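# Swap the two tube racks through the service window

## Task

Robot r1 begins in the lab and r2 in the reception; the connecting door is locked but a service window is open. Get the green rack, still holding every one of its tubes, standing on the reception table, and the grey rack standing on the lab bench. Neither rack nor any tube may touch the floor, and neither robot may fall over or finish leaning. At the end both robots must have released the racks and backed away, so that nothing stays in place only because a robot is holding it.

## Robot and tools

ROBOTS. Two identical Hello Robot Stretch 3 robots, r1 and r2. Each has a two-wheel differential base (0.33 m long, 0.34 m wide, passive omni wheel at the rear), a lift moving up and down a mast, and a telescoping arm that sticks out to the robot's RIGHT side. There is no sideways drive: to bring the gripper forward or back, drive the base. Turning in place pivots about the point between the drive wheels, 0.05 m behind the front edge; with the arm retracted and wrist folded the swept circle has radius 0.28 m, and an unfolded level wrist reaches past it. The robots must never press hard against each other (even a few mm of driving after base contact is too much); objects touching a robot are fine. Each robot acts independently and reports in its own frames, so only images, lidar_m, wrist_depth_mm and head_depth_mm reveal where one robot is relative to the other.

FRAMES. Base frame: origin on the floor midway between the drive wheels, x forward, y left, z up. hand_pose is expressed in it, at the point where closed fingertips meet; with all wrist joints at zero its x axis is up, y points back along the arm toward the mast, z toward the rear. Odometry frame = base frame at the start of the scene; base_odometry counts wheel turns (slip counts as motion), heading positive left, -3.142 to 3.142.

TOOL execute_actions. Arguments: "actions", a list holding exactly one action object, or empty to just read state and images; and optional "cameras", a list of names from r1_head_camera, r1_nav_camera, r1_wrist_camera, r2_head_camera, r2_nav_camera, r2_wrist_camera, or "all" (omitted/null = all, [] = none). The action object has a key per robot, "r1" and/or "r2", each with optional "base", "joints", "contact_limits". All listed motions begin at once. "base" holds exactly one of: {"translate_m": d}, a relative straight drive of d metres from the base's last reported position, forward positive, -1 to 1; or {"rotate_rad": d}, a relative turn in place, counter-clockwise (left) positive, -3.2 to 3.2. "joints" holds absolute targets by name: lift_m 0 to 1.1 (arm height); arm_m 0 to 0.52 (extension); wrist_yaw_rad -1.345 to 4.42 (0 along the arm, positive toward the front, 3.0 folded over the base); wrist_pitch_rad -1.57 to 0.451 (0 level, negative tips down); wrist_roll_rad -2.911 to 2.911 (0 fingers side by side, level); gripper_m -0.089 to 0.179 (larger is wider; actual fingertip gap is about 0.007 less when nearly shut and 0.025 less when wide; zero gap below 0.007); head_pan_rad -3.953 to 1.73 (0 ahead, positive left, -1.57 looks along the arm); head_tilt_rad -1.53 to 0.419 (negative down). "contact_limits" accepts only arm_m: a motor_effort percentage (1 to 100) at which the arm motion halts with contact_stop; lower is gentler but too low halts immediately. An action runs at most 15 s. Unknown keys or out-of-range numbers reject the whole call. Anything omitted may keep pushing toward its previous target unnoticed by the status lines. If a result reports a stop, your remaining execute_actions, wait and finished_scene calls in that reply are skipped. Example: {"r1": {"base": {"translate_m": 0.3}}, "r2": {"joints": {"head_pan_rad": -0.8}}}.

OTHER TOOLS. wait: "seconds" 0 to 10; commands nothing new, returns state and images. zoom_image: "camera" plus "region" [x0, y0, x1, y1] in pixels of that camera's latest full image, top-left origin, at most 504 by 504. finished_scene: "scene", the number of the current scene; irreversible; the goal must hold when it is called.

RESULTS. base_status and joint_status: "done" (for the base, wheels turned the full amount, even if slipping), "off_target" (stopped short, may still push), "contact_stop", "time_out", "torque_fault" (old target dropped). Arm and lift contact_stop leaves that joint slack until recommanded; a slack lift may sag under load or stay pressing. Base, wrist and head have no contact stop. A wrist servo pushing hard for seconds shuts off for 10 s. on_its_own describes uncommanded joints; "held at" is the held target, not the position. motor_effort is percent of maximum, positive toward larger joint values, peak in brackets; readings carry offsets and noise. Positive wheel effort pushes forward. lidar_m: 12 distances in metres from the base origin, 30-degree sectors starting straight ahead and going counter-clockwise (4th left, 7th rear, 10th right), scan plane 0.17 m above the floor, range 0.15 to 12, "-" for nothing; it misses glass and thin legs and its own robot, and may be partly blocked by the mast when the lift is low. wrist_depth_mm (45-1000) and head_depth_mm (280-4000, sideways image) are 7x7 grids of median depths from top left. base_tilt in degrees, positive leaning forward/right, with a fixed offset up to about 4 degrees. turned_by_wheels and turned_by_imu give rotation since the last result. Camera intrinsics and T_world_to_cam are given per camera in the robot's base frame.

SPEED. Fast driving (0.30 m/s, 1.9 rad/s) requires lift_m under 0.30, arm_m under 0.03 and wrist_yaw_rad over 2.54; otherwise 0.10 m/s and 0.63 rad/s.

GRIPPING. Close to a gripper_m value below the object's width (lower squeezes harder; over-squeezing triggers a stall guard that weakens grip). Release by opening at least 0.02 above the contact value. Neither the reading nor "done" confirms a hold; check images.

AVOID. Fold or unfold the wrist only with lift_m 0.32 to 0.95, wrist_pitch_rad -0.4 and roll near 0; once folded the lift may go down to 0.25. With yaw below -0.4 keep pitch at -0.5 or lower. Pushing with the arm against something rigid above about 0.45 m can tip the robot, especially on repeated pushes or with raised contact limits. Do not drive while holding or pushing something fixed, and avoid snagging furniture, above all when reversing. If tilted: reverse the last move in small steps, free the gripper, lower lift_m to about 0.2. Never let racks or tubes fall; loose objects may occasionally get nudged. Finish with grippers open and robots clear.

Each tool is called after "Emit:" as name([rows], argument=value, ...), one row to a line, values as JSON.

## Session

Emit:
execute_actions(actions=[])

Scene clock: 0.00 s.
r1.base_odometry: x=+0.000 y=+0.000 heading=+0.000 (m, m, rad; r1's odometry frame)
r1.turned_by_wheels: +0.000 (rad since the last result)
r1.turned_by_imu: +0.000 (rad since the last result)
r1.base_tilt: forward=-1.6 right=+1.1 (deg)
r1.lidar_m: 1.12 2.24 2.33 1.29 1.87 1.73 1.11 0.99 1.00 1.00 0.91 0.91
r1.head_depth_mm: 957 965 960 962 965 970 971 / 1051 1051 1058 1062 1064 1066 1066 / 1163 1171 1169 1173 1178 1183 1182 / 1303 1309 1313 1318 1323 1328 1330 / 1476 1487 1494 1489 1501 1500 1516 / 1725 1734 1728 1732 1754 1751 1762 / 1890 2059 2053 2078 2073 2094 2032
r1.base_status: not commanded
r1.joint_positions: lift_m=+0.570 arm_m=+0.002 wrist_yaw_rad=+2.799 wrist_pitch_rad=-0.356 wrist_roll_rad=+0.010 gripper_m=+0.037 head_pan_rad=-0.006 head_tilt_rad=+0.005
r1.joint_status: not commanded
r1.motor_effort: left_wheel=-1 right_wheel=+0 lift_m=+36 arm_m=-1 wrist_yaw_rad=+0 wrist_pitch_rad=+4 wrist_roll_rad=+0 gripper_m=+0 head_pan_rad=+1 head_tilt_rad=+2 (%)
r1.hand_pose: x=+0.0567 y=+0.0717 z=+0.5970 quat_wxyz=(+0.243, +0.710, +0.004, +0.661) (m; r1's base frame)
r1.wrist_depth_mm: - - - - - - - / - - - - - - - / - - - - - - - / - - - - - - - / - - - - - - - / - 928 975 937 948 981 958 / 783 - 743 795 781 831 824
r2.base_odometry: x=+0.000 y=+0.000 heading=+0.000 (m, m, rad; r2's odometry frame)
r2.turned_by_wheels: +0.000 (rad since the last result)
r2.turned_by_imu: +0.000 (rad since the last result)
r2.base_tilt: forward=-1.3 right=-2.0 (deg)
r2.lidar_m: 2.01 1.15 1.01 1.01 1.20 1.21 1.20 1.43 2.51 1.10 1.94 2.13
r2.head_depth_mm: 1870 2760 2980 2916 2924 2917 2407 / 1872 2807 3029 3030 2985 3031 2414 / 1889 2783 3109 3143 3086 3106 2406 / 1881 2800 3226 3237 3193 3177 2399 / 1886 2647 2895 2901 2892 2909 2404 / 1889 2214 2224 2209 2225 2218 2162 / 1740 1813 1808 1820 1812 1828 1820
r2.base_status: not commanded
r2.joint_positions: lift_m=+0.490 arm_m=+0.003 wrist_yaw_rad=+3.109 wrist_pitch_rad=-0.613 wrist_roll_rad=+0.014 gripper_m=+0.037 head_pan_rad=+0.009 head_tilt_rad=+0.005
r2.joint_status: not commanded
r2.motor_effort: left_wheel=+0 right_wheel=+1 lift_m=+27 arm_m=+0 wrist_yaw_rad=+0 wrist_pitch_rad=+7 wrist_roll_rad=+0 gripper_m=+0 head_pan_rad=+0 head_tilt_rad=+1 (%)
r2.hand_pose: x=-0.0149 y=+0.0477 z=+0.4617 quat_wxyz=(+0.226, +0.682, +0.201, +0.666) (m; r2's base frame)
r2.wrist_depth_mm: - - - - - 974 900 / - - - - - - 955 / - - - 994 936 899 873 / 891 856 851 825 804 803 768 / 745 749 734 727 713 684 695 / 685 659 673 660 613 624 614 / 610 588 - - 568 552 553
pictures: r1_head_camera (sideways: a quarter turn clockwise sets it upright), r1_nav_camera (sideways: a quarter turn counterclockwise sets it upright), r1_wrist_camera, r2_head_camera (sideways: a quarter turn clockwise sets it upright), r2_nav_camera (sideways: a quarter turn counterclockwise sets it upright), r2_wrist_camera
camera_calibration (this result's frames):
r1_head_camera: T_world_to_cam=[[-0.000148366, 0.002206, -0.999998, 1.32438], [0.0639311, 0.997952, 0.002192, 0.00244692], [0.997954, -0.0639307, -0.000289095, -0.0493957], [0, 0, 0, 1]] pos_world=[0.0493347, -0.00852139, 1.32436]
r1_nav_camera: T_world_to_cam=[[0.0278076, -0.0225806, 0.999358, -1.26725], [0.0240608, -0.99944, -0.0232519, 0.078078], [0.999324, 0.0246919, -0.0272487, -0.0143812], [0, 0, 0, 1]] pos_world=[0.0477321, 0.0497741, 1.26786]
r1_wrist_camera: T_world_to_cam=[[0.945354, -0.325903, 0.00966312, -0.0353025], [-0.149581, -0.459847, -0.875309, 0.597683], [0.289709, 0.826032, -0.483467, 0.372742], [0, 0, 0, 1]] pos_world=[0.0147886, -0.0445592, 0.703707]
r2_head_camera: T_world_to_cam=[[0.0510326, -0.0210484, -0.998475, 1.31328], [0.0322341, 0.999292, -0.0194181, 0.0226344], [0.998177, -0.031194, 0.0516749, -0.114807], [0, 0, 0, 1]] pos_world=[0.0468483, 0.0014427, 1.31765]
r2_nav_camera: T_world_to_cam=[[-0.0420837, -0.0230954, 0.998847, -1.25837], [0.0335872, -0.9992, -0.0216885, 0.0712363], [0.998549, 0.0326358, 0.0428258, -0.104358], [0, 0, 0, 1]] pos_world=[0.048857, 0.0455225, 1.26294]
r2_wrist_camera: T_world_to_cam=[[0.998474, -0.0111072, -0.0540904, 0.045868], [-0.0446822, -0.738066, -0.673247, 0.374786], [-0.0324444, 0.674637, -0.737436, 0.473069], [0, 0, 0, 1]] pos_world=[-0.0137033, -0.0420241, 0.603663]
Images, in order (width x height): r1_head_camera 896x504, r1_nav_camera 672x504, r1_wrist_camera 644x364, r2_head_camera 896x504, r2_nav_camera 672x504, r2_wrist_camera 644x364.

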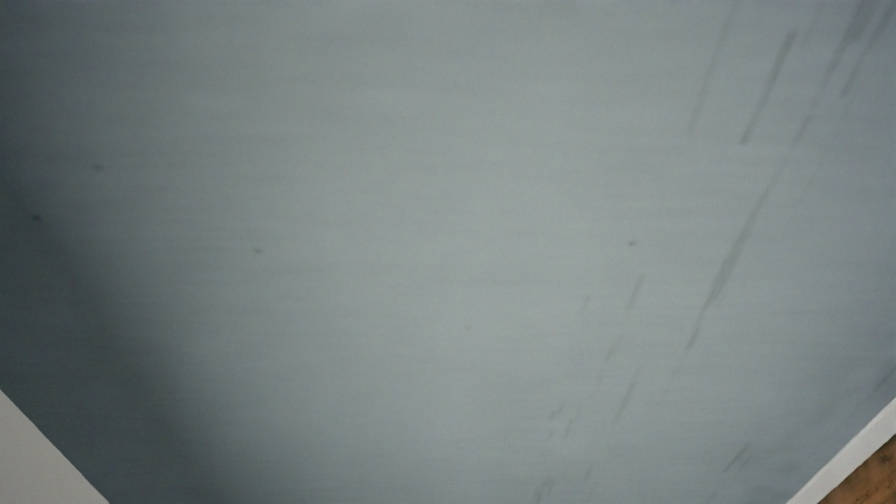

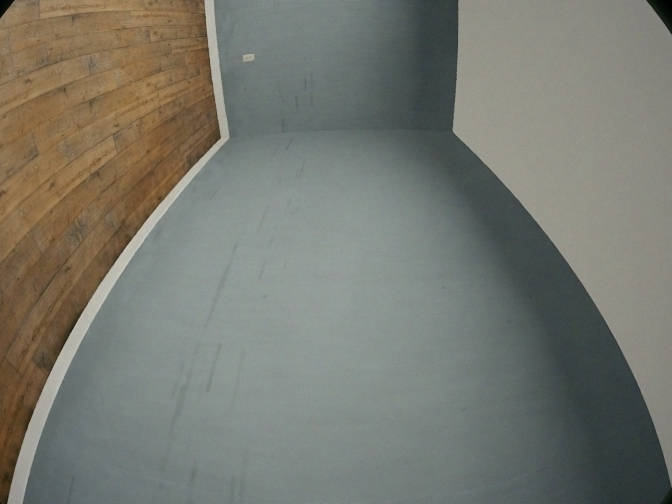

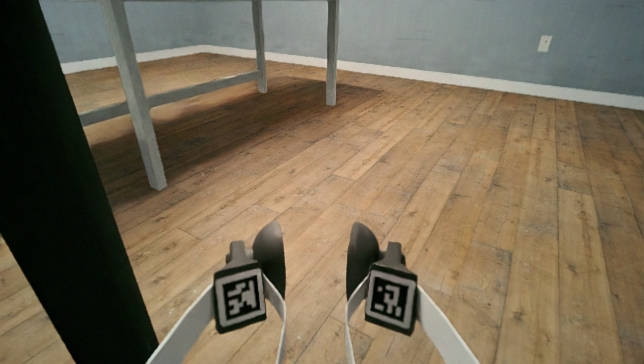

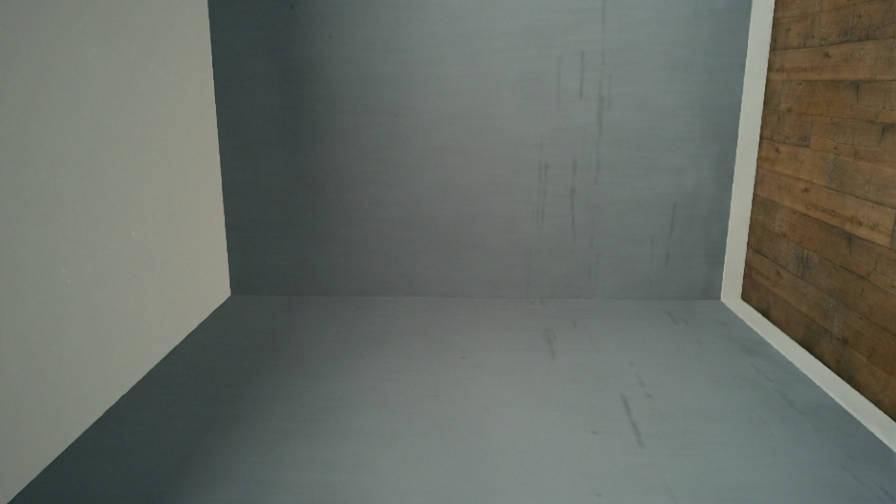

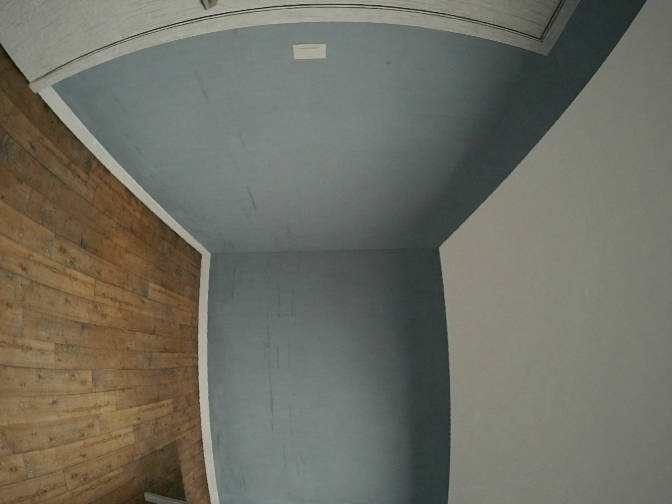

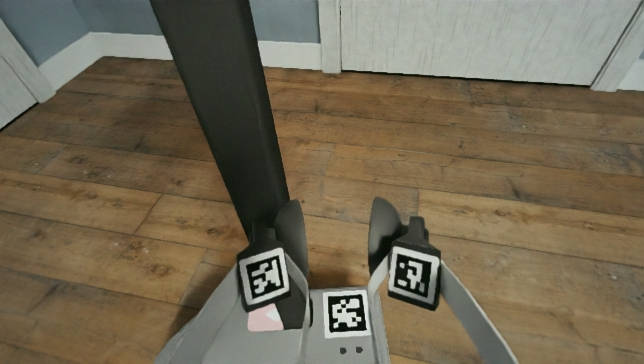

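Emit:
execute_actions([
  {"r1": {"joints": {"head_pan_rad": 1.6, "head_tilt_rad": -0.45}}, "r2": {"joints": {"head_pan_rad": -1.4, "head_tilt_rad": -0.45}}},
], cameras=["r1_head_camera", "r1_nav_camera", "r2_head_camera", "r2_nav_camera"])

Scene clock: 6.20 s.
r1.base_odometry: x=+0.000 y=+0.000 heading=+0.000 (m, m, rad; r1's odometry frame)
r1.turned_by_wheels: +0.000 (rad since the last result)
r1.turned_by_imu: -0.001 (rad since the last result)
r1.base_tilt: forward=-1.5 right=+1.1 (deg)
r1.lidar_m: 1.13 2.24 2.34 1.29 1.87 1.73 1.11 0.99 1.00 1.00 0.91 0.92
r1.head_depth_mm: 3275 3503 3434 2612 2097 1648 1348 / 3564 3817 2178 2927 2110 1643 1354 / 3959 - 1956 2771 2088 1633 1349 / - - 1807 2593 2086 1627 1341 / - - 1928 2368 2023 1632 1336 / 3747 3955 1908 1425 2001 1624 1338 / 3486 3711 1904 2563 2067 1621 1332
r1.base_status: not commanded
r1.joint_positions: lift_m=+0.570 arm_m=+0.002 wrist_yaw_rad=+2.799 wrist_pitch_rad=-0.356 wrist_roll_rad=+0.010 gripper_m=+0.037 head_pan_rad=+1.593 head_tilt_rad=-0.444
r1.joint_status: all done
r1.motor_effort: left_wheel=-1(1) right_wheel=+0(0) lift_m=+36(36) arm_m=+0(1) wrist_yaw_rad=+1(1) wrist_pitch_rad=+4(4) wrist_roll_rad=+0(0) gripper_m=+0(0) head_pan_rad=+3(34) head_tilt_rad=-1(22) (%)
r1.hand_pose: x=+0.0567 y=+0.0717 z=+0.5970 quat_wxyz=(+0.243, +0.710, +0.004, +0.661) (m; r1's base frame)
r1.wrist_depth_mm: - - - - - - - / - - - - - - - / - - - - - - - / - - - - - - - / - - - - - - - / - 932 957 929 965 947 951 / 770 - 772 800 781 821 823
r2.base_odometry: x=+0.000 y=+0.000 heading=+0.000 (m, m, rad; r2's odometry frame)
r2.turned_by_wheels: +0.000 (rad since the last result)
r2.turned_by_imu: -0.001 (rad since the last result)
r2.base_tilt: forward=-1.3 right=-2.2 (deg)
r2.lidar_m: 2.01 1.15 1.01 1.01 1.20 1.21 1.20 1.42 2.52 1.10 1.94 2.13
r2.head_depth_mm: 3231 3386 3729 3209 2261 1730 1405 / 3332 3587 3800 3197 2236 1726 1394 / 3482 3682 3887 1603 2047 1729 1398 / 3606 3896 - 1306 2044 1603 1397 / 3776 - - 1382 2197 1707 1390 / 3916 - - 1472 2205 1710 1389 / - - 2202 1567 2200 1687 1382
r2.base_status: not commanded
r2.joint_positions: lift_m=+0.490 arm_m=+0.003 wrist_yaw_rad=+3.109 wrist_pitch_rad=-0.613 wrist_roll_rad=+0.014 gripper_m=+0.037 head_pan_rad=-1.393 head_tilt_rad=-0.444
r2.joint_status: all done
r2.motor_effort: left_wheel=+0(0) right_wheel=+1(1) lift_m=+28(27) arm_m=+0(1) wrist_yaw_rad=-1(1) wrist_pitch_rad=+7(7) wrist_roll_rad=+0(0) gripper_m=-1(0) head_pan_rad=-2(29) head_tilt_rad=-3(23) (%)
r2.hand_pose: x=-0.0149 y=+0.0477 z=+0.4617 quat_wxyz=(+0.226, +0.682, +0.201, +0.666) (m; r2's base frame)
r2.wrist_depth_mm: - - - - - 926 893 / - - - - - - - / - - - 954 946 898 909 / 896 850 828 850 796 785 767 / 767 749 734 719 730 707 667 / 673 665 677 656 607 635 622 / 608 591 - - 576 565 547
pictures: r1_head_camera (sideways: a quarter turn clockwise sets it upright), r1_nav_camera (sideways: a quarter turn counterclockwise sets it upright), r2_head_camera (sideways: a quarter turn clockwise sets it upright), r2_nav_camera (sideways: a quarter turn counterclockwise sets it upright)
camera_calibration (this result's frames):
r1_head_camera: T_world_to_cam=[[0.00734123, -0.434557, -0.900614, 1.19438], [-0.999249, 0.0310702, -0.023137, 0.0419016], [0.0380366, 0.900108, -0.434003, 0.520978], [0, 0, 0, 1]] pos_world=[0.0132857, 0.0487891, 1.30275]
r1_nav_camera: T_world_to_cam=[[0.0123146, 0.459741, 0.887967, -1.12158], [0.998657, 0.0390438, -0.0340644, 0.0861926], [-0.0503304, 0.887194, -0.458643, 0.553505], [0, 0, 0, 1]] pos_world=[-0.0444069, 0.0212052, 1.25272]
r2_head_camera: T_world_to_cam=[[-0.0898358, 0.377871, -0.921489, 1.21334], [0.988236, 0.148801, -0.0353249, 0.0374954], [0.12377, -0.913823, -0.386794, 0.461265], [0, 0, 0, 1]] pos_world=[0.0148562, -0.0425508, 1.29782]
r2_nav_camera: T_world_to_cam=[[0.0477074, -0.393449, 0.918108, -1.15324], [-0.981381, -0.18967, -0.0302867, 0.0886061], [0.186054, -0.899568, -0.395172, 0.470718], [0, 0, 0, 1]] pos_world=[0.0543954, -0.013492, 1.2475]
Images, in order (width x height): r1_head_camera 896x504, r1_nav_camera 672x504, r2_head_camera 896x504, r2_nav_camera 672x504.

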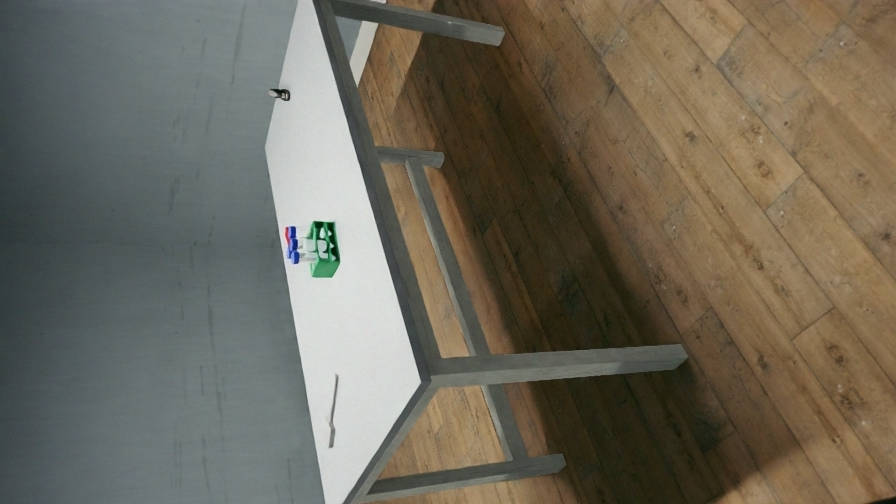

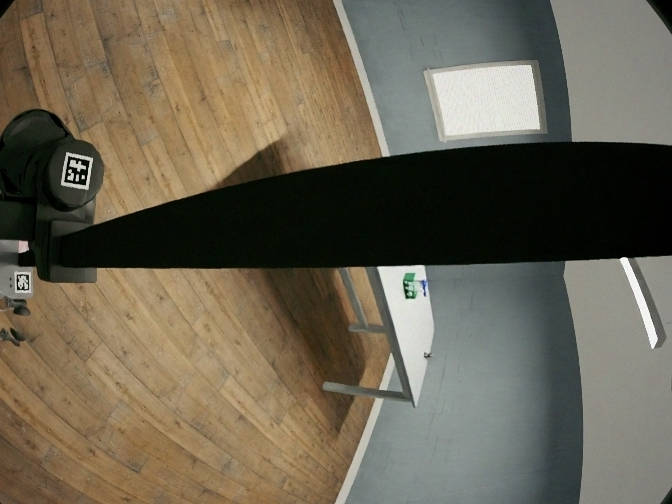

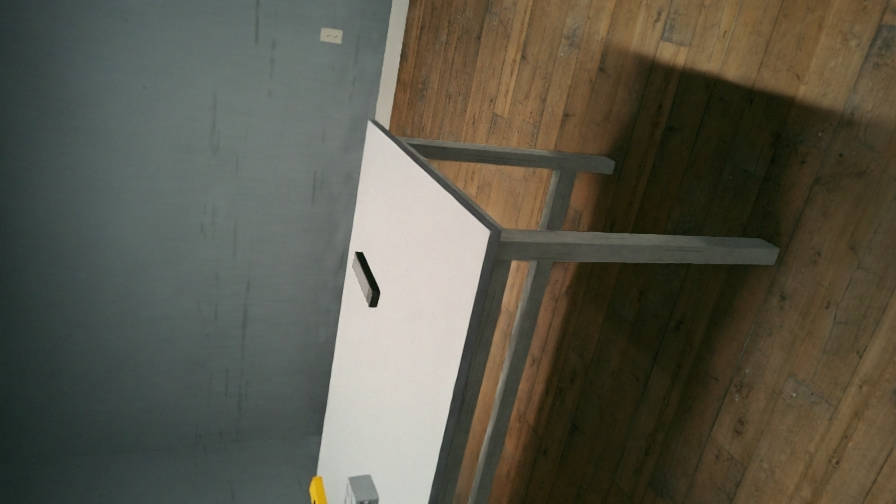

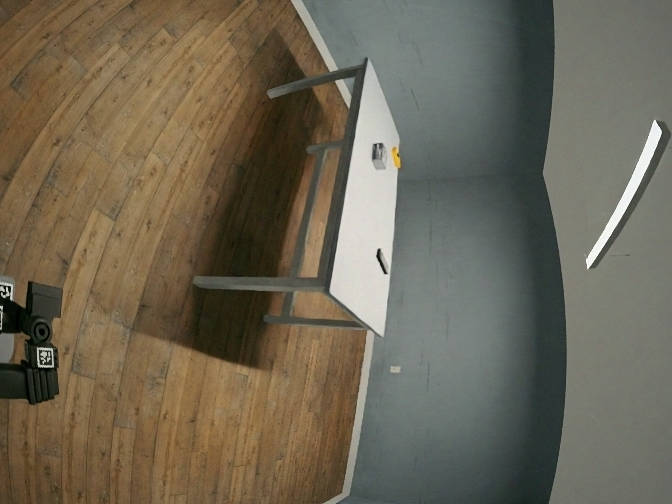

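Emit:
zoom_image(camera="r1_head_camera", region=[250, 190, 380, 310])

Region (250, 190, 380, 310) of r1_head_camera's 896x504 image, scaled by 3.877, with more detail than that image has; it fills the top 465 rows of this view, and the rest is white.

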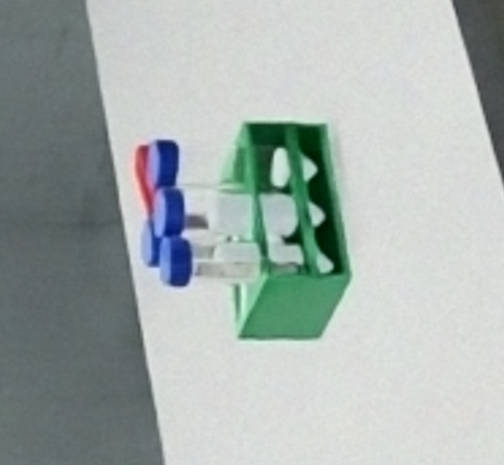

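Emit:
execute_actions([
  {"r1": {"base": {"rotate_rad": 2.01}, "joints": {"lift_m": 0.27, "head_pan_rad": -0.6, "head_tilt_rad": -0.5}}, "r2": {"base": {"rotate_rad": -0.77}, "joints": {"lift_m": 0.27, "head_pan_rad": -0.6, "head_tilt_rad": -0.5}}},
], cameras=[])

Emit:
execute_actions([
  {"r1": {"base": {"translate_m": 1.0}}, "r2": {"base": {"translate_m": 1.0}}},
], cameras=["r1_head_camera", "r2_head_camera"])

Scene clock: 130.10 s.
r1.base_odometry: x=+0.000 y=+0.000 heading=+2.010 (m, m, rad; r1's odometry frame)
r1.turned_by_wheels: +2.010 (rad since the last result)
r1.turned_by_imu: +2.027 (rad since the last result)
r1.base_tilt: forward=-1.6 right=+1.1 (deg)
r1.lidar_m: 1.29 2.00 1.17 0.99 0.99 1.05 0.91 0.91 1.06 1.86 2.34 1.28
r1.head_depth_mm: 2932 3172 3334 2654 1975 1571 1309 / 3157 3436 3499 2642 1977 1562 1304 / 3393 3604 3270 2565 1963 1565 1304 / 3660 3873 2094 2634 1961 1562 1298 / 3994 - 1773 2622 1958 1559 1293 / - - 1619 2454 1948 1555 1293 / 3829 - 1614 1398 1802 1548 1291
r1.base_status: done
r1.joint_positions: lift_m=+0.270 arm_m=+0.002 wrist_yaw_rad=+2.799 wrist_pitch_rad=-0.357 wrist_roll_rad=+0.010 gripper_m=+0.037 head_pan_rad=-0.593 head_tilt_rad=-0.494
r1.joint_status: all done
r1.motor_effort: left_wheel=-4(11) right_wheel=+4(12) lift_m=+29(34) arm_m=-1(1) wrist_yaw_rad=+1(0) wrist_pitch_rad=+5(5) wrist_roll_rad=+0(0) gripper_m=+0(0) head_pan_rad=-3(35) head_tilt_rad=-3(8) (%)
r1.hand_pose: x=+0.0567 y=+0.0716 z=+0.2968 quat_wxyz=(+0.243, +0.710, +0.004, +0.661) (m; r1's base frame)
r1.wrist_depth_mm: 785 884 - - - - - / 833 935 - - - - - / - 946 - - - - - / - 841 829 822 832 888 877 / - 646 666 658 655 652 666 / - 529 550 536 542 543 538 / 449 - - 452 444 463 465
r2.base_odometry: x=+0.000 y=+0.000 heading=-0.770 (m, m, rad; r2's odometry frame)
r2.turned_by_wheels: -0.770 (rad since the last result)
r2.turned_by_imu: -0.768 (rad since the last result)
r2.base_tilt: forward=-1.2 right=-2.1 (deg)
r2.lidar_m: 2.12 3.10 1.41 1.04 1.02 1.08 1.24 1.20 1.28 1.79 1.71 1.10
r2.head_depth_mm: 3182 3383 3692 2879 2099 1645 1355 / 3349 3594 3799 2734 2092 1635 1351 / 3483 3656 3854 2481 2006 1647 1352 / 3599 3861 1869 1263 1871 1546 1350 / 3847 - 1850 1390 2093 1630 1338 / - - 1855 2319 2072 1634 1343 / 3963 - 1703 2463 2069 1623 1329
r2.base_status: done
r2.joint_positions: lift_m=+0.271 arm_m=+0.003 wrist_yaw_rad=+3.109 wrist_pitch_rad=-0.613 wrist_roll_rad=+0.014 gripper_m=+0.037 head_pan_rad=-0.607 head_tilt_rad=-0.494
r2.joint_status: all done
r2.motor_effort: left_wheel=+5(11) right_wheel=-3(6) lift_m=+14(23) arm_m=+0(1) wrist_yaw_rad=-1(0) wrist_pitch_rad=+7(7) wrist_roll_rad=+0(0) gripper_m=+0(0) head_pan_rad=+2(28) head_tilt_rad=-3(10) (%)
r2.hand_pose: x=-0.0149 y=+0.0477 z=+0.2422 quat_wxyz=(+0.226, +0.682, +0.201, +0.666) (m; r2's base frame)
r2.wrist_depth_mm: 797 873 - 913 876 854 817 / 791 786 - 757 713 697 677 / 670 644 - 595 583 573 559 / 563 552 562 539 515 506 490 / 489 - - - 463 442 433 / - - - - - 392 385 / - - - - 359 360 349
pictures: none
No camera images: the call's "cameras" was empty. Leave "cameras" out to get every camera's image.

Scene clock: 135.20 s.
r1.base_odometry: x=-0.425 y=+0.905 heading=+2.010 (m, m, rad; r1's odometry frame)
r1.turned_by_wheels: +0.000 (rad since the last result)
r1.turned_by_imu: +0.001 (rad since the last result)
r1.base_tilt: forward=-1.7 right=+1.1 (deg)
r1.lidar_m: 0.88 2.48 1.45 1.26 1.26 1.43 1.87 1.87 2.19 3.01 0.42 0.92
r1.head_depth_mm: 2725 2907 1675 1049 820 671 1284 / 2928 3143 1652 1028 817 651 583 / 3124 3392 3443 1092 813 648 656 / 3378 3636 3807 1084 808 664 1303 / 3482 3755 3807 1076 808 1420 1292 / 3133 3391 3564 1073 805 1426 1295 / 2901 3090 3268 2572 895 1236 1260
r1.base_status: done
r1.joint_positions: lift_m=+0.270 arm_m=+0.002 wrist_yaw_rad=+2.799 wrist_pitch_rad=-0.357 wrist_roll_rad=+0.010 gripper_m=+0.037 head_pan_rad=-0.593 head_tilt_rad=-0.494
r1.joint_status: not commanded
r1.motor_effort: left_wheel=-4(10) right_wheel=+4(13) lift_m=+30(30) arm_m=-1(1) wrist_yaw_rad=+1(0) wrist_pitch_rad=+4(4) wrist_roll_rad=+0(0) gripper_m=+0(0) head_pan_rad=-3(2) head_tilt_rad=-2(2) (%)
r1.hand_pose: x=+0.0566 y=+0.0716 z=+0.2967 quat_wxyz=(+0.243, +0.710, +0.004, +0.661) (m; r1's base frame)
r1.wrist_depth_mm: 989 - - - - - - / - - - - - - - / - - - - - - - / - 836 818 831 832 854 869 / - 640 667 646 664 669 662 / - 532 555 538 543 547 543 / 448 - - 454 444 460 460
r2.base_odometry: x=+0.718 y=-0.696 heading=-0.770 (m, m, rad; r2's odometry frame)
r2.turned_by_wheels: +0.000 (rad since the last result)
r2.turned_by_imu: -0.003 (rad since the last result)
r2.base_tilt: forward=-1.2 right=-2.1 (deg)
r2.lidar_m: 1.12 2.22 2.08 1.54 1.50 1.55 2.15 2.10 2.20 0.67 1.19 1.25
r2.head_depth_mm: 2761 2940 3210 1188 864 679 1323 / 2856 3105 3385 1176 861 699 1345 / 3004 3242 3508 1177 858 721 1346 / 3130 3414 3647 1177 857 776 1349 / 3265 3543 3820 1168 856 1539 1342 / 3248 3427 3642 1158 852 1629 1339 / 2827 2987 3131 1157 886 1627 1339
r2.base_status: done
r2.joint_positions: lift_m=+0.271 arm_m=+0.003 wrist_yaw_rad=+3.109 wrist_pitch_rad=-0.613 wrist_roll_rad=+0.014 gripper_m=+0.037 head_pan_rad=-0.607 head_tilt_rad=-0.494
r2.joint_status: not commanded
r2.motor_effort: left_wheel=+4(18) right_wheel=-2(7) lift_m=+14(14) arm_m=+1(0) wrist_yaw_rad=+0(0) wrist_pitch_rad=+7(7) wrist_roll_rad=+0(0) gripper_m=+0(0) head_pan_rad=+2(2) head_tilt_rad=-3(3) (%)
r2.hand_pose: x=-0.0149 y=+0.0477 z=+0.2422 quat_wxyz=(+0.226, +0.682, +0.201, +0.666) (m; r2's base frame)
r2.wrist_depth_mm: - - - 919 886 861 814 / 795 768 - 725 720 689 672 / 661 644 - 615 596 584 565 / 571 544 554 539 512 506 494 / 496 - - - 455 441 435 / - - - - - 392 388 / - - - - 361 354 354
pictures: r1_head_camera (sideways: a quarter turn clockwise sets it upright), r2_head_camera (sideways: a quarter turn clockwise sets it upright)
camera_calibration (this result's frames):
r1_head_camera: T_world_to_cam=[[-0.39636, 0.269803, -0.877556, 1.16677], [0.600898, 0.79891, -0.0257803, 0.0355804], [0.694133, -0.53754, -0.478781, 0.575241], [0, 0, 0, 1]] pos_world=[0.0417866, -0.0340081, 1.30024]
r2_head_camera: T_world_to_cam=[[-0.368494, 0.229742, -0.900794, 1.18804], [0.591799, 0.805249, -0.036718, 0.041725], [0.716928, -0.546619, -0.432691, 0.517372], [0, 0, 0, 1]] pos_world=[0.042173, -0.0237344, 1.29557]
Images, in order (width x height): r1_head_camera 896x504, r2_head_camera 896x504.

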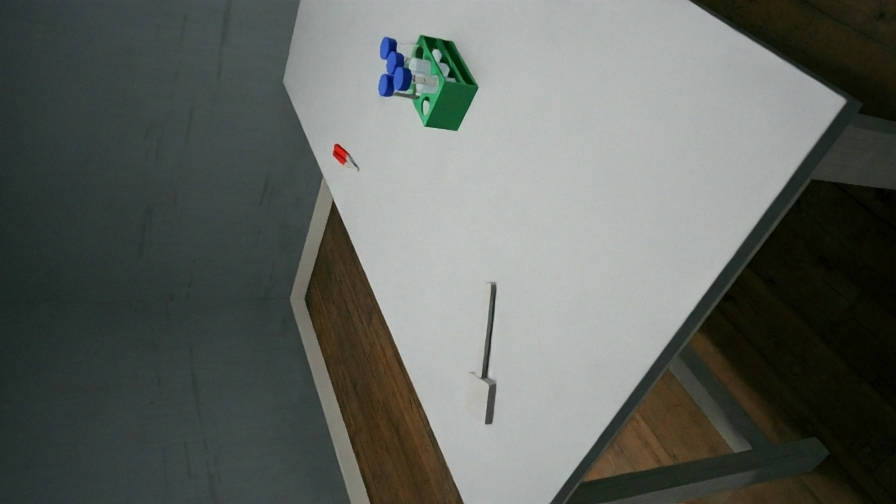

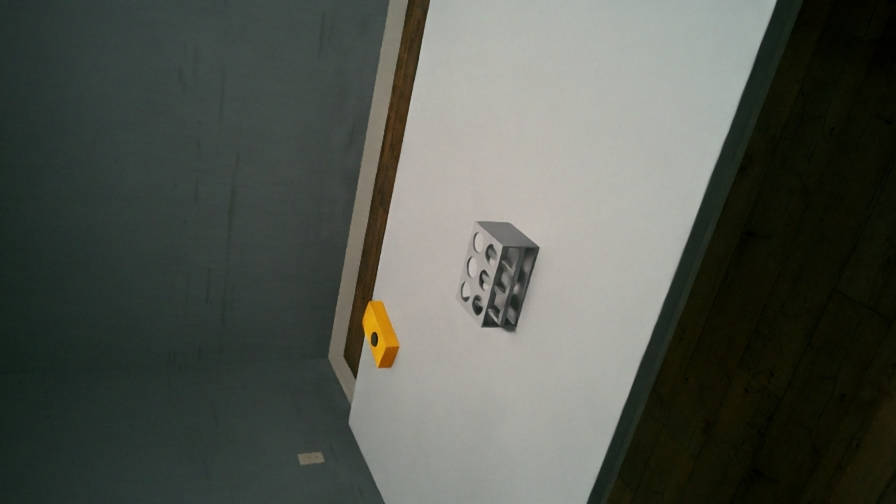

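Emit:
zoom_image(camera="r1_head_camera", region=[360, 20, 500, 140])

Emit:
zoom_image(camera="r2_head_camera", region=[430, 210, 570, 340])

Region (360, 20, 500, 140) of r1_head_camera's 896x504 image, scaled by 3.600, with more detail than that image has; it fills the top 432 rows of this view, and the rest is white.

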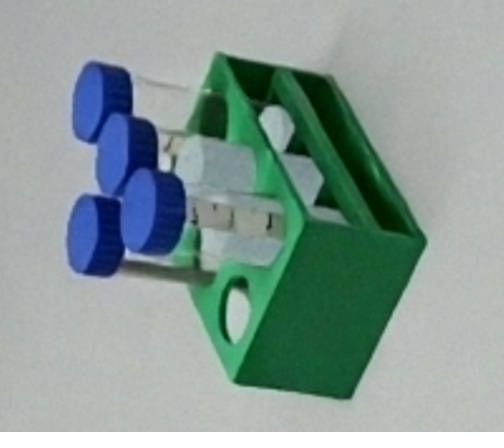

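Region (430, 210, 570, 340) of r2_head_camera's 896x504 image, scaled by 3.600, with more detail than that image has; it fills the top 468 rows of this view, and the rest is white.

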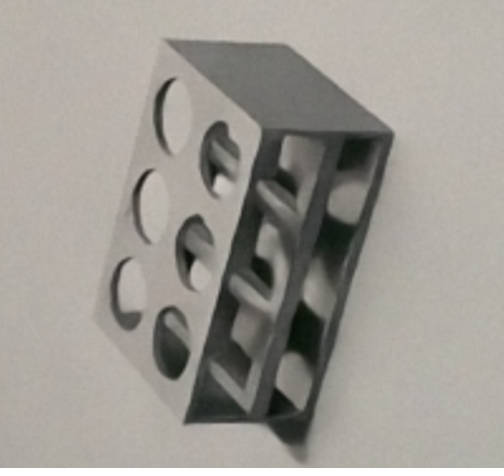

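Emit:
execute_actions([
  {"r1": {"base": {"translate_m": 0.617}, "joints": {"lift_m": 0.92, "wrist_pitch_rad": -0.4, "head_pan_rad": -1.5, "head_tilt_rad": -0.6}}, "r2": {"base": {"translate_m": 0.64}, "joints": {"lift_m": 0.88, "wrist_pitch_rad": -0.4, "head_pan_rad": -1.3, "head_tilt_rad": -0.8}}},
], cameras=[])

Emit:
execute_actions([
  {"r1": {"joints": {"wrist_yaw_rad": 0.10, "gripper_m": 0.14}}, "r2": {"joints": {"wrist_yaw_rad": 0.516, "gripper_m": 0.179}}},
], cameras=[])

Emit:
execute_actions([
  {"r1": {"joints": {"wrist_pitch_rad": -0.28, "arm_m": 0.43}}, "r2": {"joints": {"wrist_pitch_rad": -0.18, "arm_m": 0.16}}},
], cameras=["r1_head_camera", "r1_wrist_camera", "r2_head_camera", "r2_wrist_camera"])

Scene clock: 224.73 s.
r1.base_odometry: x=-0.687 y=+1.464 heading=+2.010 (m, m, rad; r1's odometry frame)
r1.turned_by_wheels: +0.000 (rad since the last result)
r1.turned_by_imu: +0.000 (rad since the last result)
r1.base_tilt: forward=-1.5 right=+1.1 (deg)
r1.lidar_m: 2.28 2.28 1.63 1.41 1.41 1.65 2.47 0.46 0.45 1.70 0.41 0.31
r1.head_depth_mm: 2686 2990 3138 2178 732 - - / 2631 2919 3121 931 730 631 - / 2572 2835 1277 925 728 630 - / 2524 2756 1263 858 724 644 - / 2467 2673 1259 916 721 635 - / 2427 2639 1248 915 717 592 493 / 2397 2590 1247 909 715 578 502
r1.base_status: done
r1.joint_positions: lift_m=+0.920 arm_m=+0.002 wrist_yaw_rad=+2.799 wrist_pitch_rad=-0.416 wrist_roll_rad=+0.010 gripper_m=+0.037 head_pan_rad=-1.493 head_tilt_rad=-0.593
r1.joint_status: all done
r1.motor_effort: left_wheel=-4(12) right_wheel=+4(12) lift_m=+42(48) arm_m=-1(1) wrist_yaw_rad=+1(2) wrist_pitch_rad=+4(4) wrist_roll_rad=+0(0) gripper_m=+1(0) head_pan_rad=-2(36) head_tilt_rad=-2(10) (%)
r1.hand_pose: x=+0.0543 y=+0.0650 z=+0.9330 quat_wxyz=(+0.262, +0.709, +0.025, +0.654) (m; r1's base frame)
r1.wrist_depth_mm: - - - - - - - / - - - - - - - / - - - - - - - / - - - - - - - / - - - - - - - / - - - - - - - / - - - - - - -
r2.base_odometry: x=+1.178 y=-1.141 heading=-0.770 (m, m, rad; r2's odometry frame)
r2.turned_by_wheels: +0.000 (rad since the last result)
r2.turned_by_imu: -0.004 (rad since the last result)
r2.base_tilt: forward=-1.3 right=-2.2 (deg)
r2.lidar_m: 0.48 1.66 1.74 1.86 1.83 1.89 2.64 1.00 1.01 0.91 0.88 0.93
r2.head_depth_mm: 2939 3106 949 759 635 - 1134 / 2884 3076 944 758 633 - - / 2821 3041 936 690 646 - 1147 / 2759 2928 933 750 633 - 1127 / 2683 2873 935 753 626 539 799 / 2581 2855 928 747 624 537 488 / 2519 2761 927 743 623 537 478
r2.base_status: done
r2.joint_positions: lift_m=+0.879 arm_m=+0.003 wrist_yaw_rad=+3.109 wrist_pitch_rad=-0.420 wrist_roll_rad=+0.014 gripper_m=+0.037 head_pan_rad=-1.293 head_tilt_rad=-0.790
r2.joint_status: all done
r2.motor_effort: left_wheel=+4(17) right_wheel=-2(7) lift_m=+40(40) arm_m=+0(1) wrist_yaw_rad=+0(2) wrist_pitch_rad=+10(13) wrist_roll_rad=+0(0) gripper_m=+0(0) head_pan_rad=-3(28) head_tilt_rad=-4(18) (%)
r2.hand_pose: x=-0.0140 y=+0.0762 z=+0.8916 quat_wxyz=(+0.160, +0.698, +0.135, +0.685) (m; r2's base frame)
r2.wrist_depth_mm: - - - - - - - / - - - - - - - / - - - - - - - / - - - - - - - / - - - - - - - / - - - - - - - / - - - - - - -
pictures: none
No camera images: the call's "cameras" was empty. Leave "cameras" out to get every camera's image.

Scene clock: 227.10 s.
r1.base_odometry: x=-0.687 y=+1.464 heading=+2.010 (m, m, rad; r1's odometry frame)
r1.turned_by_wheels: +0.000 (rad since the last result)
r1.turned_by_imu: +0.000 (rad since the last result)
r1.base_tilt: forward=-1.6 right=+1.1 (deg)
r1.lidar_m: 2.28 2.29 1.62 1.41 1.41 1.65 2.47 0.46 0.45 1.69 0.41 0.31
r1.head_depth_mm: 2686 2995 3144 2181 733 - - / 2659 2935 3148 934 741 631 - / 2585 2845 1284 925 751 - - / 2525 2746 1270 858 748 - 495 / 2481 2671 1255 917 732 594 505 / 2414 2628 1246 910 719 592 503 / 2386 2593 1242 909 715 579 502
r1.base_status: not commanded
r1.joint_positions: lift_m=+0.920 arm_m=+0.002 wrist_yaw_rad=+0.102 wrist_pitch_rad=-0.416 wrist_roll_rad=+0.010 gripper_m=+0.140 head_pan_rad=-1.493 head_tilt_rad=-0.593
r1.joint_status: all done
r1.motor_effort: left_wheel=-4(4) right_wheel=+4(4) lift_m=+42(42) arm_m=-1(1) wrist_yaw_rad=-2(1) wrist_pitch_rad=+4(4) wrist_roll_rad=+0(0) gripper_m=+1(84) head_pan_rad=-3(2) head_tilt_rad=-2(2) (%)
r1.hand_pose: x=+0.0013 y=-0.3701 z=+0.9330 quat_wxyz=(+0.695, +0.181, -0.687, -0.112) (m; r1's base frame)
r1.wrist_depth_mm: - - - - - - - / - - - - - - - / - 685 708 611 711 - - / 574 520 531 534 537 544 - / 424 443 433 429 439 442 - / 354 - 357 361 360 - 367 / 306 297 304 309 310 300 316
r2.base_odometry: x=+1.178 y=-1.141 heading=-0.770 (m, m, rad; r2's odometry frame)
r2.turned_by_wheels: +0.000 (rad since the last result)
r2.turned_by_imu: -0.001 (rad since the last result)
r2.base_tilt: forward=-1.3 right=-2.1 (deg)
r2.lidar_m: 0.48 1.67 1.74 1.86 1.82 1.89 2.63 1.00 1.01 0.91 0.88 0.92
r2.head_depth_mm: 2932 3137 946 761 635 - - / 2853 3083 943 757 618 - - / 2767 3055 943 687 - - 1123 / 2731 2927 938 751 630 529 1102 / 2680 2866 932 750 641 539 499 / 2609 2851 926 747 625 538 489 / 2544 2764 926 744 625 535 479
r2.base_status: not commanded
r2.joint_positions: lift_m=+0.879 arm_m=+0.003 wrist_yaw_rad=+0.519 wrist_pitch_rad=-0.420 wrist_roll_rad=+0.014 gripper_m=+0.179 head_pan_rad=-1.293 head_tilt_rad=-0.790
r2.joint_status: all done
r2.motor_effort: left_wheel=+4(4) right_wheel=-3(3) lift_m=+41(41) arm_m=+0(0) wrist_yaw_rad=-2(4) wrist_pitch_rad=+10(10) wrist_roll_rad=+0(0) gripper_m=+0(83) head_pan_rad=-2(2) head_tilt_rad=-4(3) (%)
r2.hand_pose: x=+0.0896 y=-0.3426 z=+0.8916 quat_wxyz=(+0.702, +0.320, -0.635, +0.033) (m; r2's base frame)
r2.wrist_depth_mm: - - - - - - - / - - - 774 713 672 645 / 608 577 559 543 525 500 498 / 468 452 442 426 341 391 398 / 378 378 359 350 312 317 341 / 319 305 307 302 295 290 - / 268 268 266 263 257 254 246
pictures: none
No camera images: the call's "cameras" was empty. Leave "cameras" out to get every camera's image.

Scene clock: 231.43 s.
r1.base_odometry: x=-0.687 y=+1.464 heading=+2.010 (m, m, rad; r1's odometry frame)
r1.turned_by_wheels: +0.000 (rad since the last result)
r1.turned_by_imu: +0.000 (rad since the last result)
r1.base_tilt: forward=-1.7 right=+1.1 (deg)
r1.lidar_m: 2.28 2.28 1.63 1.42 1.41 1.65 2.46 0.46 0.45 1.70 0.41 0.31
r1.head_depth_mm: 2684 2982 3207 - 710 601 511 / 2618 2904 - 930 729 599 509 / 2570 2809 - 925 726 598 507 / 2527 2757 1270 856 723 597 507 / 2485 2687 1258 918 722 594 504 / 2438 2622 1250 910 718 591 503 / 2382 2592 1242 908 713 579 502
r1.base_status: not commanded
r1.joint_positions: lift_m=+0.920 arm_m=+0.430 wrist_yaw_rad=+0.100 wrist_pitch_rad=-0.301 wrist_roll_rad=+0.010 gripper_m=+0.140 head_pan_rad=-1.493 head_tilt_rad=-0.593
r1.joint_status: all done
r1.motor_effort: left_wheel=-4(4) right_wheel=+3(4) lift_m=+42(42) arm_m=+3(2) wrist_yaw_rad=+0(1) wrist_pitch_rad=+6(7) wrist_roll_rad=+0(0) gripper_m=+0(1) head_pan_rad=-3(3) head_tilt_rad=-3(2) (%)
r1.hand_pose: x=+0.0023 y=-0.8111 z=+0.9594 quat_wxyz=(+0.700, +0.141, -0.696, -0.072) (m; r1's base frame)
r1.wrist_depth_mm: - - - - - - - / - - - - - - - / - 983 948 977 - - - / 711 658 688 663 751 - - / 498 535 510 515 528 - - / 408 - 414 414 417 - - / 348 334 341 219 347 338 -
r2.base_odometry: x=+1.178 y=-1.141 heading=-0.770 (m, m, rad; r2's odometry frame)
r2.turned_by_wheels: +0.000 (rad since the last result)
r2.turned_by_imu: -0.001 (rad since the last result)
r2.base_tilt: forward=-1.3 right=-2.0 (deg)
r2.lidar_m: 0.48 1.66 1.74 1.87 1.82 1.89 2.64 1.00 1.01 0.91 0.88 0.92
r2.head_depth_mm: 2932 3106 952 - 611 544 1174 / 2823 3091 1012 - 619 543 1147 / 2795 3015 969 688 629 540 1127 / 2686 2940 935 686 629 541 1102 / 2675 2906 963 748 627 538 499 / 2600 2827 925 748 624 537 488 / 2543 2788 930 746 623 535 478
r2.base_status: not commanded
r2.joint_positions: lift_m=+0.879 arm_m=+0.160 wrist_yaw_rad=+0.517 wrist_pitch_rad=-0.202 wrist_roll_rad=+0.014 gripper_m=+0.179 head_pan_rad=-1.293 head_tilt_rad=-0.790
r2.joint_status: all done
r2.motor_effort: left_wheel=+4(4) right_wheel=-3(2) lift_m=+40(41) arm_m=+4(5) wrist_yaw_rad=-1(3) wrist_pitch_rad=+11(12) wrist_roll_rad=+0(0) gripper_m=+0(0) head_pan_rad=-2(3) head_tilt_rad=-3(3) (%)
r2.hand_pose: x=+0.1003 y=-0.5188 z=+0.9431 quat_wxyz=(+0.694, +0.250, -0.666, +0.109) (m; r2's base frame)
r2.wrist_depth_mm: - - - - - - - / - - - - - - - / - - - - - - - / - - - - - 636 607 / 544 541 525 501 492 483 487 / 428 404 408 397 391 387 - / 343 339 336 333 330 321 306
pictures: r1_head_camera (sideways: a quarter turn clockwise sets it upright), r1_wrist_camera, r2_head_camera (sideways: a quarter turn clockwise sets it upright), r2_wrist_camera
camera_calibration (this result's frames):
r1_head_camera: T_world_to_cam=[[-0.0414796, 0.561576, -0.826385, 1.09788], [0.999119, 0.0285822, -0.0307266, 0.0395873], [0.00636451, -0.826931, -0.562267, 0.68806], [0, 0, 0, 1]] pos_world=[0.0016079, -0.048693, 1.29536]
r1_wrist_camera: T_world_to_cam=[[-0.993807, -0.11065, 0.010254, -0.0966137], [-0.0572856, 0.431062, -0.900502, 1.24741], [0.0952205, -0.895512, -0.434731, -0.149694], [0, 0, 0, 1]] pos_world=[-0.010303, -0.682453, 1.0592]
r2_head_camera: T_world_to_cam=[[-0.206298, 0.645545, -0.735332, 0.971316], [0.964806, 0.259438, -0.0429172, 0.0475048], [0.163068, -0.718306, -0.676347, 0.837749], [0, 0, 0, 1]] pos_world=[0.0179371, -0.0375917, 1.28289]
r2_wrist_camera: T_world_to_cam=[[-0.847264, -0.529587, -0.0410115, -0.145569], [-0.183923, 0.364929, -0.912688, 1.09789], [0.498314, -0.765745, -0.406594, 0.101556], [0, 0, 0, 1]] pos_world=[0.0279846, -0.399977, 1.03735]
Images, in order (width x height): r1_head_camera 896x504, r1_wrist_camera 644x364, r2_head_camera 896x504, r2_wrist_camera 644x364.

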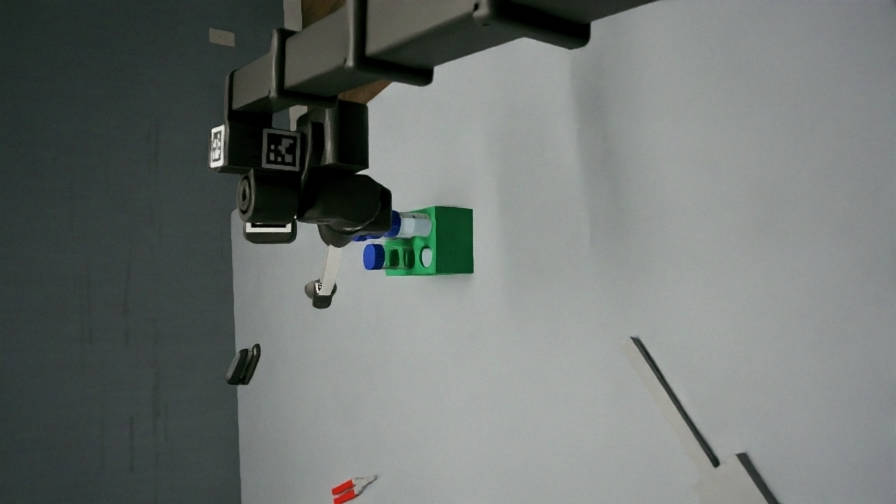

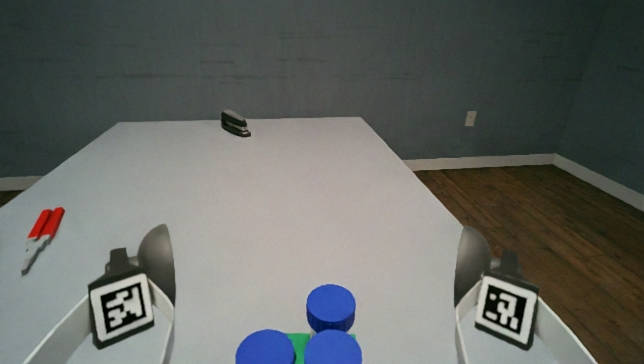

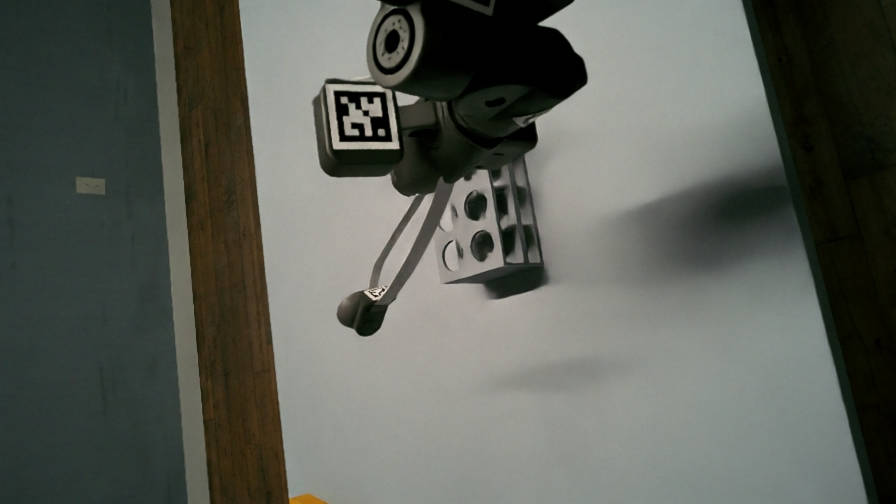

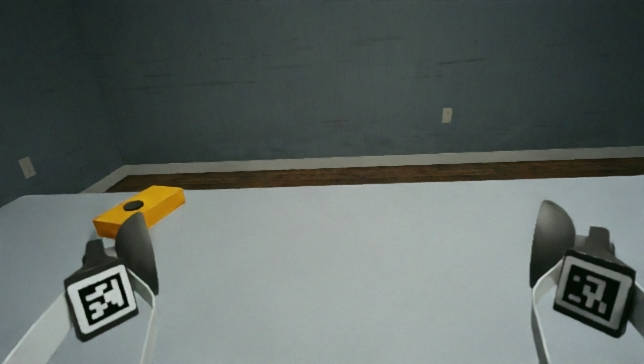

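Emit:
execute_actions([
  {"r1": {"base": {"translate_m": 0.011}, "joints": {"lift_m": 0.87}}, "r2": {"joints": {"lift_m": 0.81}}},
], cameras=["r1_wrist_camera", "r2_head_camera", "r2_wrist_camera"])

Scene clock: 240.90 s.
r1.base_odometry: x=-0.692 y=+1.474 heading=+2.009 (m, m, rad; r1's odometry frame)
r1.turned_by_wheels: +0.000 (rad since the last result)
r1.turned_by_imu: -0.001 (rad since the last result)
r1.base_tilt: forward=-1.7 right=+1.1 (deg)
r1.lidar_m: 2.27 2.27 1.63 1.42 1.42 1.66 2.47 0.46 0.46 1.70 0.39 0.30
r1.head_depth_mm: 2681 2968 3156 - - 586 509 / 2655 2900 3153 895 729 600 509 / 2571 2859 - 870 724 597 507 / 2523 2754 1337 865 723 595 506 / 2482 2695 1260 915 721 594 505 / 2433 2660 1249 915 716 592 504 / 2395 2584 1240 908 716 576 502
r1.base_status: done
r1.joint_positions: lift_m=+0.870 arm_m=+0.430 wrist_yaw_rad=+0.100 wrist_pitch_rad=-0.301 wrist_roll_rad=+0.010 gripper_m=+0.140 head_pan_rad=-1.493 head_tilt_rad=-0.593
r1.joint_status: all done
r1.motor_effort: left_wheel=-3(5) right_wheel=+3(11) lift_m=+30(42) arm_m=+2(3) wrist_yaw_rad=+0(0) wrist_pitch_rad=+6(6) wrist_roll_rad=+0(0) gripper_m=+1(0) head_pan_rad=-2(3) head_tilt_rad=-3(2) (%)
r1.hand_pose: x=+0.0023 y=-0.8111 z=+0.9098 quat_wxyz=(+0.700, +0.141, -0.696, -0.072) (m; r1's base frame)
r1.wrist_depth_mm: - - - - - - - / - - - - - - - / - 821 810 860 - - - / 544 548 568 560 573 - - / 415 448 426 427 434 - - / 334 - 336 177 348 - - / 292 276 280 163 281 280 304
r2.base_odometry: x=+1.178 y=-1.141 heading=-0.770 (m, m, rad; r2's odometry frame)
r2.turned_by_wheels: +0.000 (rad since the last result)
r2.turned_by_imu: -0.001 (rad since the last result)
r2.base_tilt: forward=-1.2 right=-2.2 (deg)
r2.lidar_m: 0.48 1.67 1.74 1.86 1.83 1.89 2.63 0.99 1.01 0.91 0.89 0.92
r2.head_depth_mm: 2942 3128 947 794 - 544 1165 / 2877 3093 946 - - 543 1147 / 2807 3006 941 796 616 541 1127 / 2742 2913 935 754 631 540 1105 / 2672 2909 931 732 627 538 499 / 2582 2824 929 749 625 537 489 / 2534 2782 924 744 624 536 478
r2.base_status: not commanded
r2.joint_positions: lift_m=+0.811 arm_m=+0.160 wrist_yaw_rad=+0.517 wrist_pitch_rad=-0.201 wrist_roll_rad=+0.014 gripper_m=+0.179 head_pan_rad=-1.293 head_tilt_rad=-0.790
r2.joint_status: all done
r2.motor_effort: left_wheel=+4(4) right_wheel=-3(3) lift_m=+14(36) arm_m=+4(3) wrist_yaw_rad=-2(1) wrist_pitch_rad=+11(11) wrist_roll_rad=+0(0) gripper_m=+0(0) head_pan_rad=-2(2) head_tilt_rad=-3(4) (%)
r2.hand_pose: x=+0.1003 y=-0.5188 z=+0.8746 quat_wxyz=(+0.694, +0.249, -0.666, +0.109) (m; r2's base frame)
r2.wrist_depth_mm: - - - - - - - / - - - - - - - / - - - - - - - / 561 511 522 512 495 486 466 / 413 418 387 380 370 361 366 / 323 307 308 303 297 287 - / 254 260 217 191 183 242 232
pictures: r1_wrist_camera, r2_head_camera (sideways: a quarter turn clockwise sets it upright), r2_wrist_camera
camera_calibration (this result's frames):
r1_wrist_camera: T_world_to_cam=[[-0.993807, -0.110649, 0.0102544, -0.0961054], [-0.0572799, 0.431007, -0.900529, 1.20275], [0.0952232, -0.895539, -0.434676, -0.171321], [0, 0, 0, 1]] pos_world=[-0.010303, -0.682453, 1.00963]
r2_head_camera: T_world_to_cam=[[-0.206298, 0.645545, -0.735332, 0.971316], [0.964806, 0.259439, -0.0429172, 0.0475048], [0.163069, -0.718306, -0.676347, 0.83775], [0, 0, 0, 1]] pos_world=[0.0179371, -0.0375917, 1.28289]
r2_wrist_camera: T_world_to_cam=[[-0.847254, -0.529604, -0.040992, -0.148407], [-0.18371, 0.364556, -0.91288, 1.03533], [0.498408, -0.765911, -0.406165, 0.0731976], [0, 0, 0, 1]] pos_world=[0.0279801, -0.399971, 0.968781]
Images, in order (width x height): r1_wrist_camera 644x364, r2_head_camera 896x504, r2_wrist_camera 644x364.

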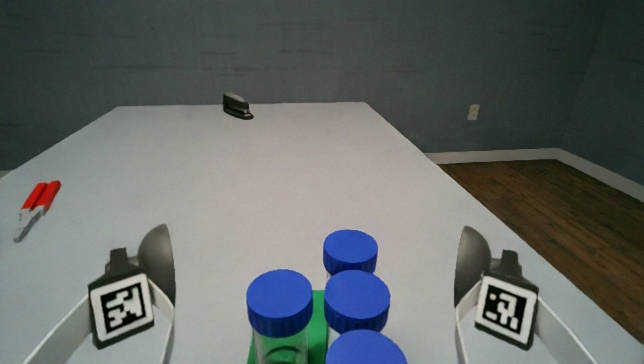

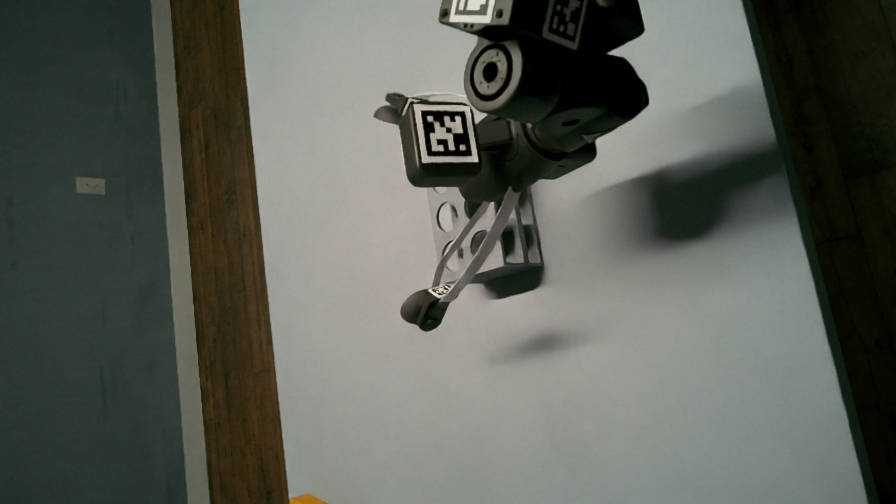

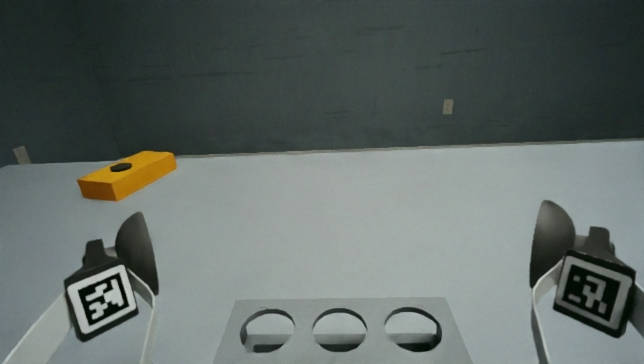

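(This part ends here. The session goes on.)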